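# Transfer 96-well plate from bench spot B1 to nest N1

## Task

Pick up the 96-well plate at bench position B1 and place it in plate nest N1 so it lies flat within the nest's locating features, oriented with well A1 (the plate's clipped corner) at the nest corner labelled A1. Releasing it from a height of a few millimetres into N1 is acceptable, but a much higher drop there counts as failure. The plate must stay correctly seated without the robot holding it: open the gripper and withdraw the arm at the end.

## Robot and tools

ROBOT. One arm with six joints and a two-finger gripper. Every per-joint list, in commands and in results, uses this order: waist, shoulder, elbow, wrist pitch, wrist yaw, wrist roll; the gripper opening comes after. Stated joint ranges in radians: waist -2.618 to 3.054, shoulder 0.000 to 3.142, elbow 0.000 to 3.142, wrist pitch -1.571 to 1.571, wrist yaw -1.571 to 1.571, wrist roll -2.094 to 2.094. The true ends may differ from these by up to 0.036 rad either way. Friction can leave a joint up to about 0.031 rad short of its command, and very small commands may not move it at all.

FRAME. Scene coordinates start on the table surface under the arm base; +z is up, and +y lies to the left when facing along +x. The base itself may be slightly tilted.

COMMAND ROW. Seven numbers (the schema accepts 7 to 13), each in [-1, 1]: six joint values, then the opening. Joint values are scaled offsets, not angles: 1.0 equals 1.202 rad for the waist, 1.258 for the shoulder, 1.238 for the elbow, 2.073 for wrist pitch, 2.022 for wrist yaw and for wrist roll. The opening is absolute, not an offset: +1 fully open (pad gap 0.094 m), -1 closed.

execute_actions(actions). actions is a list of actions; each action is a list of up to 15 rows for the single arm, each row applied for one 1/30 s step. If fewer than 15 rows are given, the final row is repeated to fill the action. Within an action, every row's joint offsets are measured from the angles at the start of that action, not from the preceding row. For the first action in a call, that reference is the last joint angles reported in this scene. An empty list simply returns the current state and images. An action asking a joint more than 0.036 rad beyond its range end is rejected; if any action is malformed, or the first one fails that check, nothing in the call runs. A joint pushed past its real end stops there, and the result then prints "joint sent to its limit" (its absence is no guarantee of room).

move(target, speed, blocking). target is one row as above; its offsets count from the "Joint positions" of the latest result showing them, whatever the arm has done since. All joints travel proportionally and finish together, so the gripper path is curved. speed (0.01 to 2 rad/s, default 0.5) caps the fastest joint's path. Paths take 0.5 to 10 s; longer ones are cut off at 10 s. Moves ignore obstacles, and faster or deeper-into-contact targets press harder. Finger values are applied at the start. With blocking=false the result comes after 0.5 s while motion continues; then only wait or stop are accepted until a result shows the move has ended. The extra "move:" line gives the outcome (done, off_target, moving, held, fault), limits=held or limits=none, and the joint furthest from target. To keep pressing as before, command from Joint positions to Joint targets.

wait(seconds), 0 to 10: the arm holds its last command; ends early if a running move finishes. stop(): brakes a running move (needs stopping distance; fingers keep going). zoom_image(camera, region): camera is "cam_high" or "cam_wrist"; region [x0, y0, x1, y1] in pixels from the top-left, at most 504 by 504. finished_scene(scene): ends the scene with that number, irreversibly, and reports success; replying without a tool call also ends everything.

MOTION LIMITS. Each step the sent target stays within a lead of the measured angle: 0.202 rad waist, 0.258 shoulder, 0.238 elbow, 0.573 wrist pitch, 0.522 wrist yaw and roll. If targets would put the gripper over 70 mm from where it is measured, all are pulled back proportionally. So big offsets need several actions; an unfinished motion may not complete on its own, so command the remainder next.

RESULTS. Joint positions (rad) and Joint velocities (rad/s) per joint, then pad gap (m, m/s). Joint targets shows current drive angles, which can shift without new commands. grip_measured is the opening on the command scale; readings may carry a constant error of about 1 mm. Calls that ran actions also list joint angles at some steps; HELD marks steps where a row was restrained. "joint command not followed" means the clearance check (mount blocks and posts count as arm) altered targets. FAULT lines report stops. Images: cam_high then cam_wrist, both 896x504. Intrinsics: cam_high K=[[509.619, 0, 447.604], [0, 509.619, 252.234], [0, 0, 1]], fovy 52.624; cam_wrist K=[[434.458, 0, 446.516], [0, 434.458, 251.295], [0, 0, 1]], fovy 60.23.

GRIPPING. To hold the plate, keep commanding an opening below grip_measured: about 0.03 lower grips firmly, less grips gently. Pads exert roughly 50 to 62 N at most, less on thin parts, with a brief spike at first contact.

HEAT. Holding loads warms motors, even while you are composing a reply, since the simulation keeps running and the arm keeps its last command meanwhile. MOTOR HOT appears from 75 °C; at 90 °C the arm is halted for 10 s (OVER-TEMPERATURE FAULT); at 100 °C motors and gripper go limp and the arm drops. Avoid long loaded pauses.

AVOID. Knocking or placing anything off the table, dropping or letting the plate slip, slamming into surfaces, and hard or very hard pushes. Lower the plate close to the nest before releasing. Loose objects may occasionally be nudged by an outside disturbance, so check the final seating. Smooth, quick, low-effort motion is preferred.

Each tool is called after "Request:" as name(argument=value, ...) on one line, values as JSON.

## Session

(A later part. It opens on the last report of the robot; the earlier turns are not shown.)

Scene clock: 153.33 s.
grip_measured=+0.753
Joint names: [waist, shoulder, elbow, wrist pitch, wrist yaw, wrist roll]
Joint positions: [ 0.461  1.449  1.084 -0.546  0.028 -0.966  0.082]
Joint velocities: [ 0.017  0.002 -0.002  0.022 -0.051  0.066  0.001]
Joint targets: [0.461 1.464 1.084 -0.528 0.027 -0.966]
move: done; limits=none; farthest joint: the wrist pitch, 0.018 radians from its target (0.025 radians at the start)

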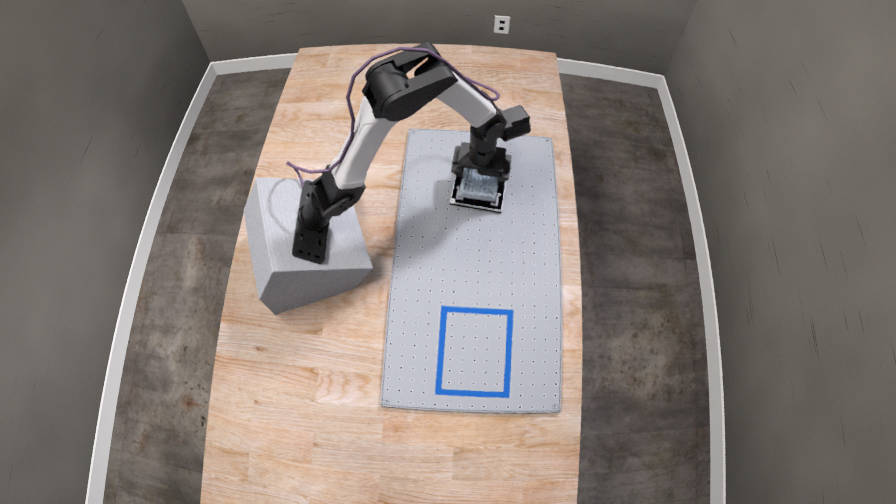

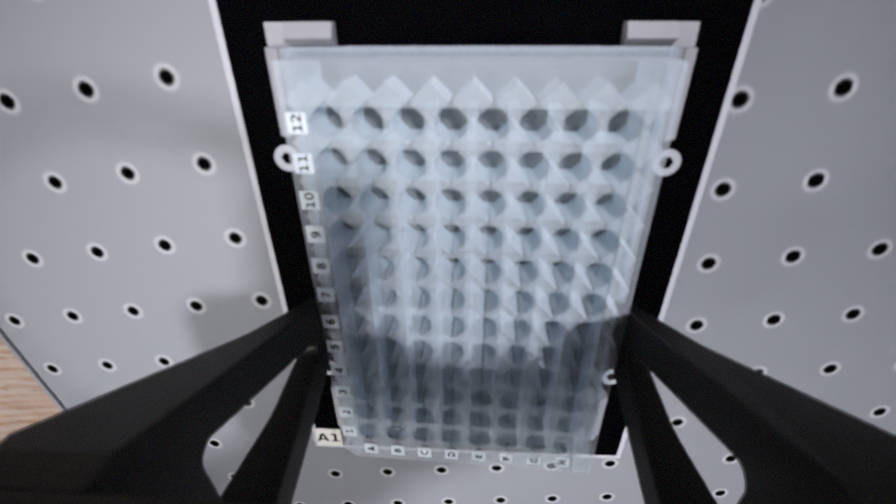

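Request:
move(target=[0,0.025,0,0.015,0,0,0.73], speed=0.05)

Scene clock: 156.57 s.
grip_measured=+0.753
Joint names: [waist, shoulder, elbow, wrist pitch, wrist yaw, wrist roll]
Joint positions: [ 0.461  1.455  1.084 -0.543  0.029 -0.966  0.082]
Joint velocities: [-0.007  0.002 -0.007  0.007 -0.022 -0.007 -0.001]
Joint targets: [0.461 1.480 1.084 -0.515 0.028 -0.966]
move: off_target; limits=none; farthest joint: the wrist pitch, 0.028 radians from its target (0.032 radians at the start)

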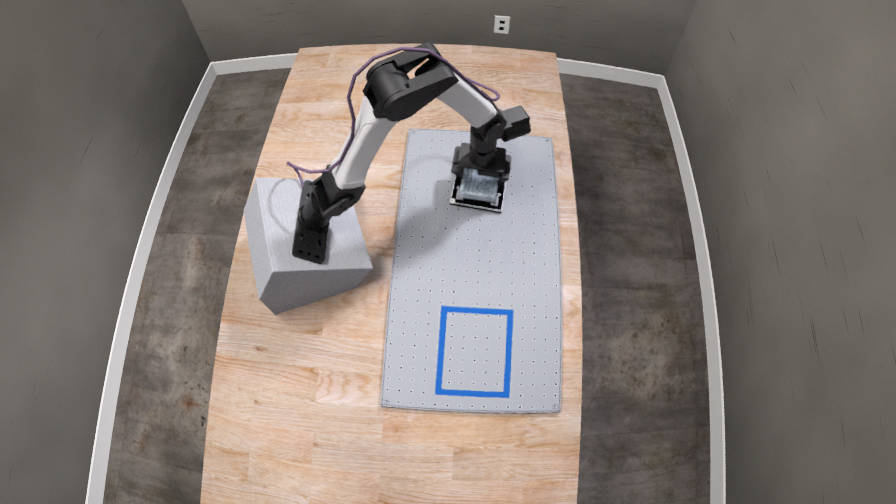

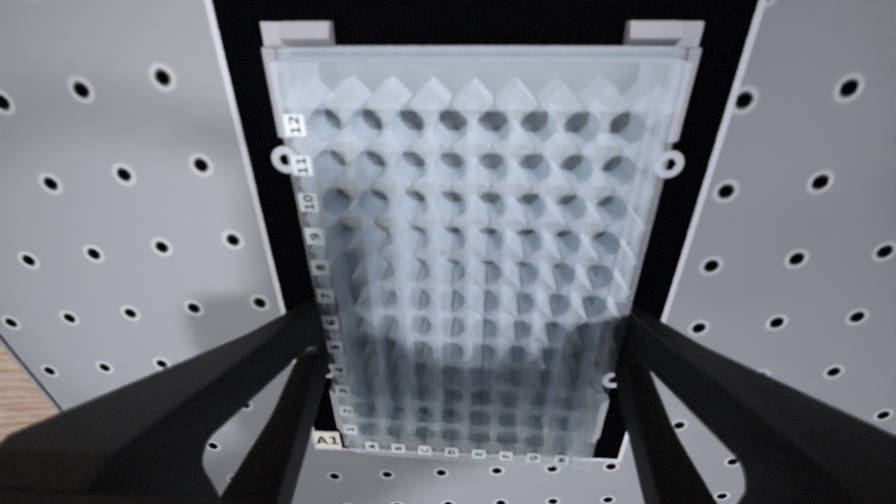

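Contact at the far end. Release and inspect.

Request:
execute_actions(actions=[[[0,0,0,0,0,0,0.74],[0,0,0,0,0,0,0.76],[0,0,0,0,0,0,0.78],[0,0,0,0,0,0,0.8],[0,0,0,0,0,0,0.85],[0,0,0,0,0,0,0.9],[0,0,0,0,0,0,1]]])

Request:
move(target=[0,-0.2,0.03,-0.135,0,0,1], speed=0.3)

Request:
zoom_image(camera="cam_high", region=[430, 130, 530, 230])

Scene clock: 161.60 s.
grip_measured=+1.000
Joint names: [waist, shoulder, elbow, wrist pitch, wrist yaw, wrist roll]
Joint positions: [ 0.461  1.455  1.084 -0.543  0.029 -0.966  0.094]
Joint velocities: [ 0.027 -0.007  0.002  0.007 -0.007 -0.007  0.   ]
Joint targets: [0.461 1.455 1.084 -0.543 0.028 -0.966]
Step readings (joint positions):
0: [0.461 1.455 1.084 -0.543 0.029 -0.966]
1: [0.461 1.455 1.084 -0.543 0.029 -0.966]
2: [0.461 1.455 1.084 -0.543 0.029 -0.966]
4: [0.461 1.455 1.084 -0.543 0.029 -0.966]
8: [0.461 1.455 1.084 -0.543 0.029 -0.966]
15: Joint positions above

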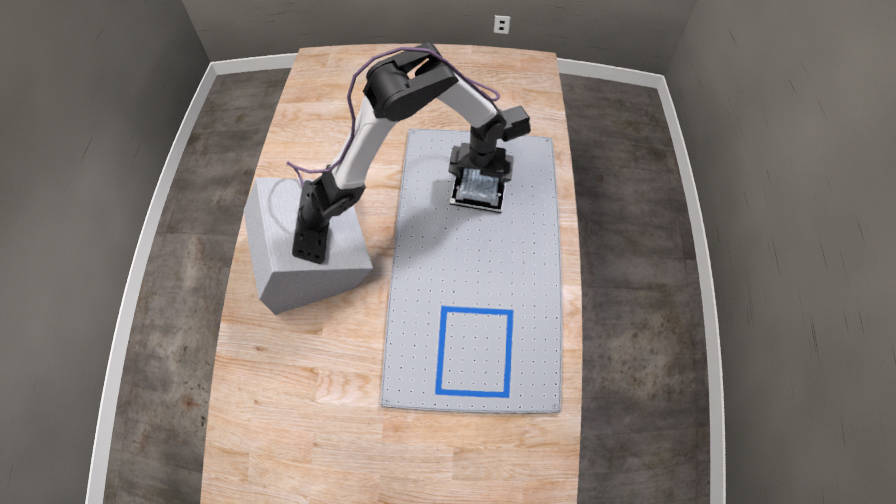

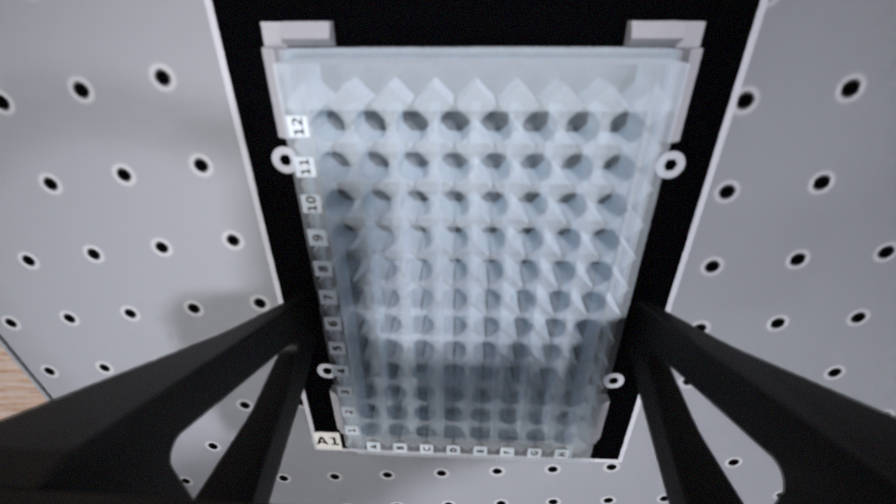

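Scene clock: 163.20 s.
grip_measured=+1.000
Joint names: [waist, shoulder, elbow, wrist pitch, wrist yaw, wrist roll]
Joint positions: [ 0.461  1.215  1.105 -0.807  0.029 -0.966  0.094]
Joint velocities: [-0.007  0.017  0.002  0.051  0.007 -0.007  0.   ]
Joint targets: [0.461 1.203 1.121 -0.823 0.029 -0.966]
move: done; limits=none; farthest joint: the elbow, 0.017 radians from its target (0.037 radians at the start)

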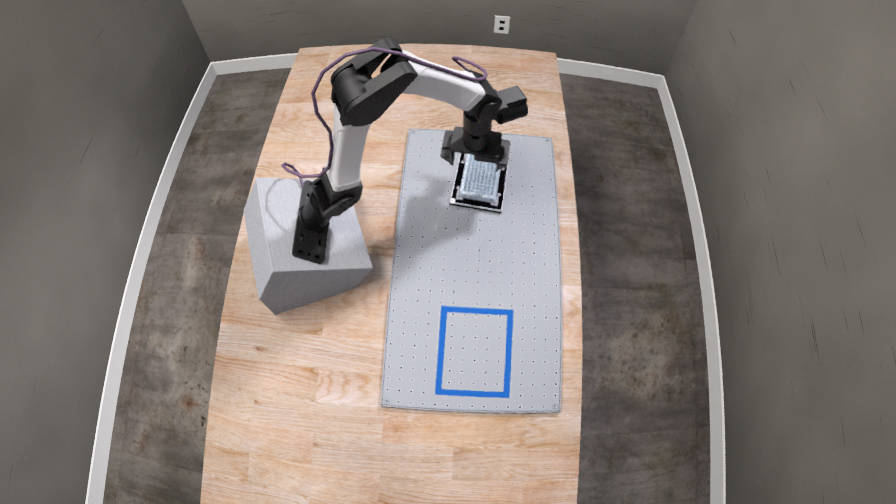

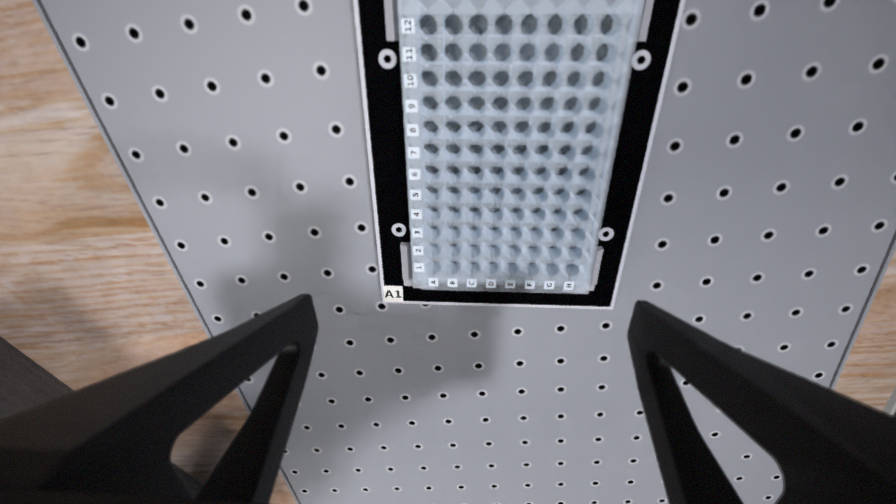

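Region (430, 130, 530, 230) of cam_high's 896x504 image, scaled by 5.040, with more detail than that image has.

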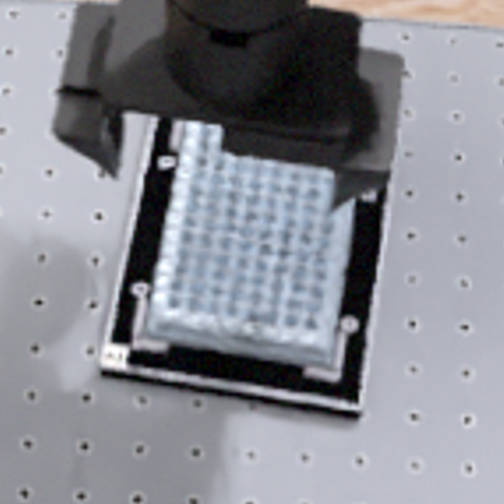

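Request:
finished_scene(scene=1)

The scene is finished: the task was done.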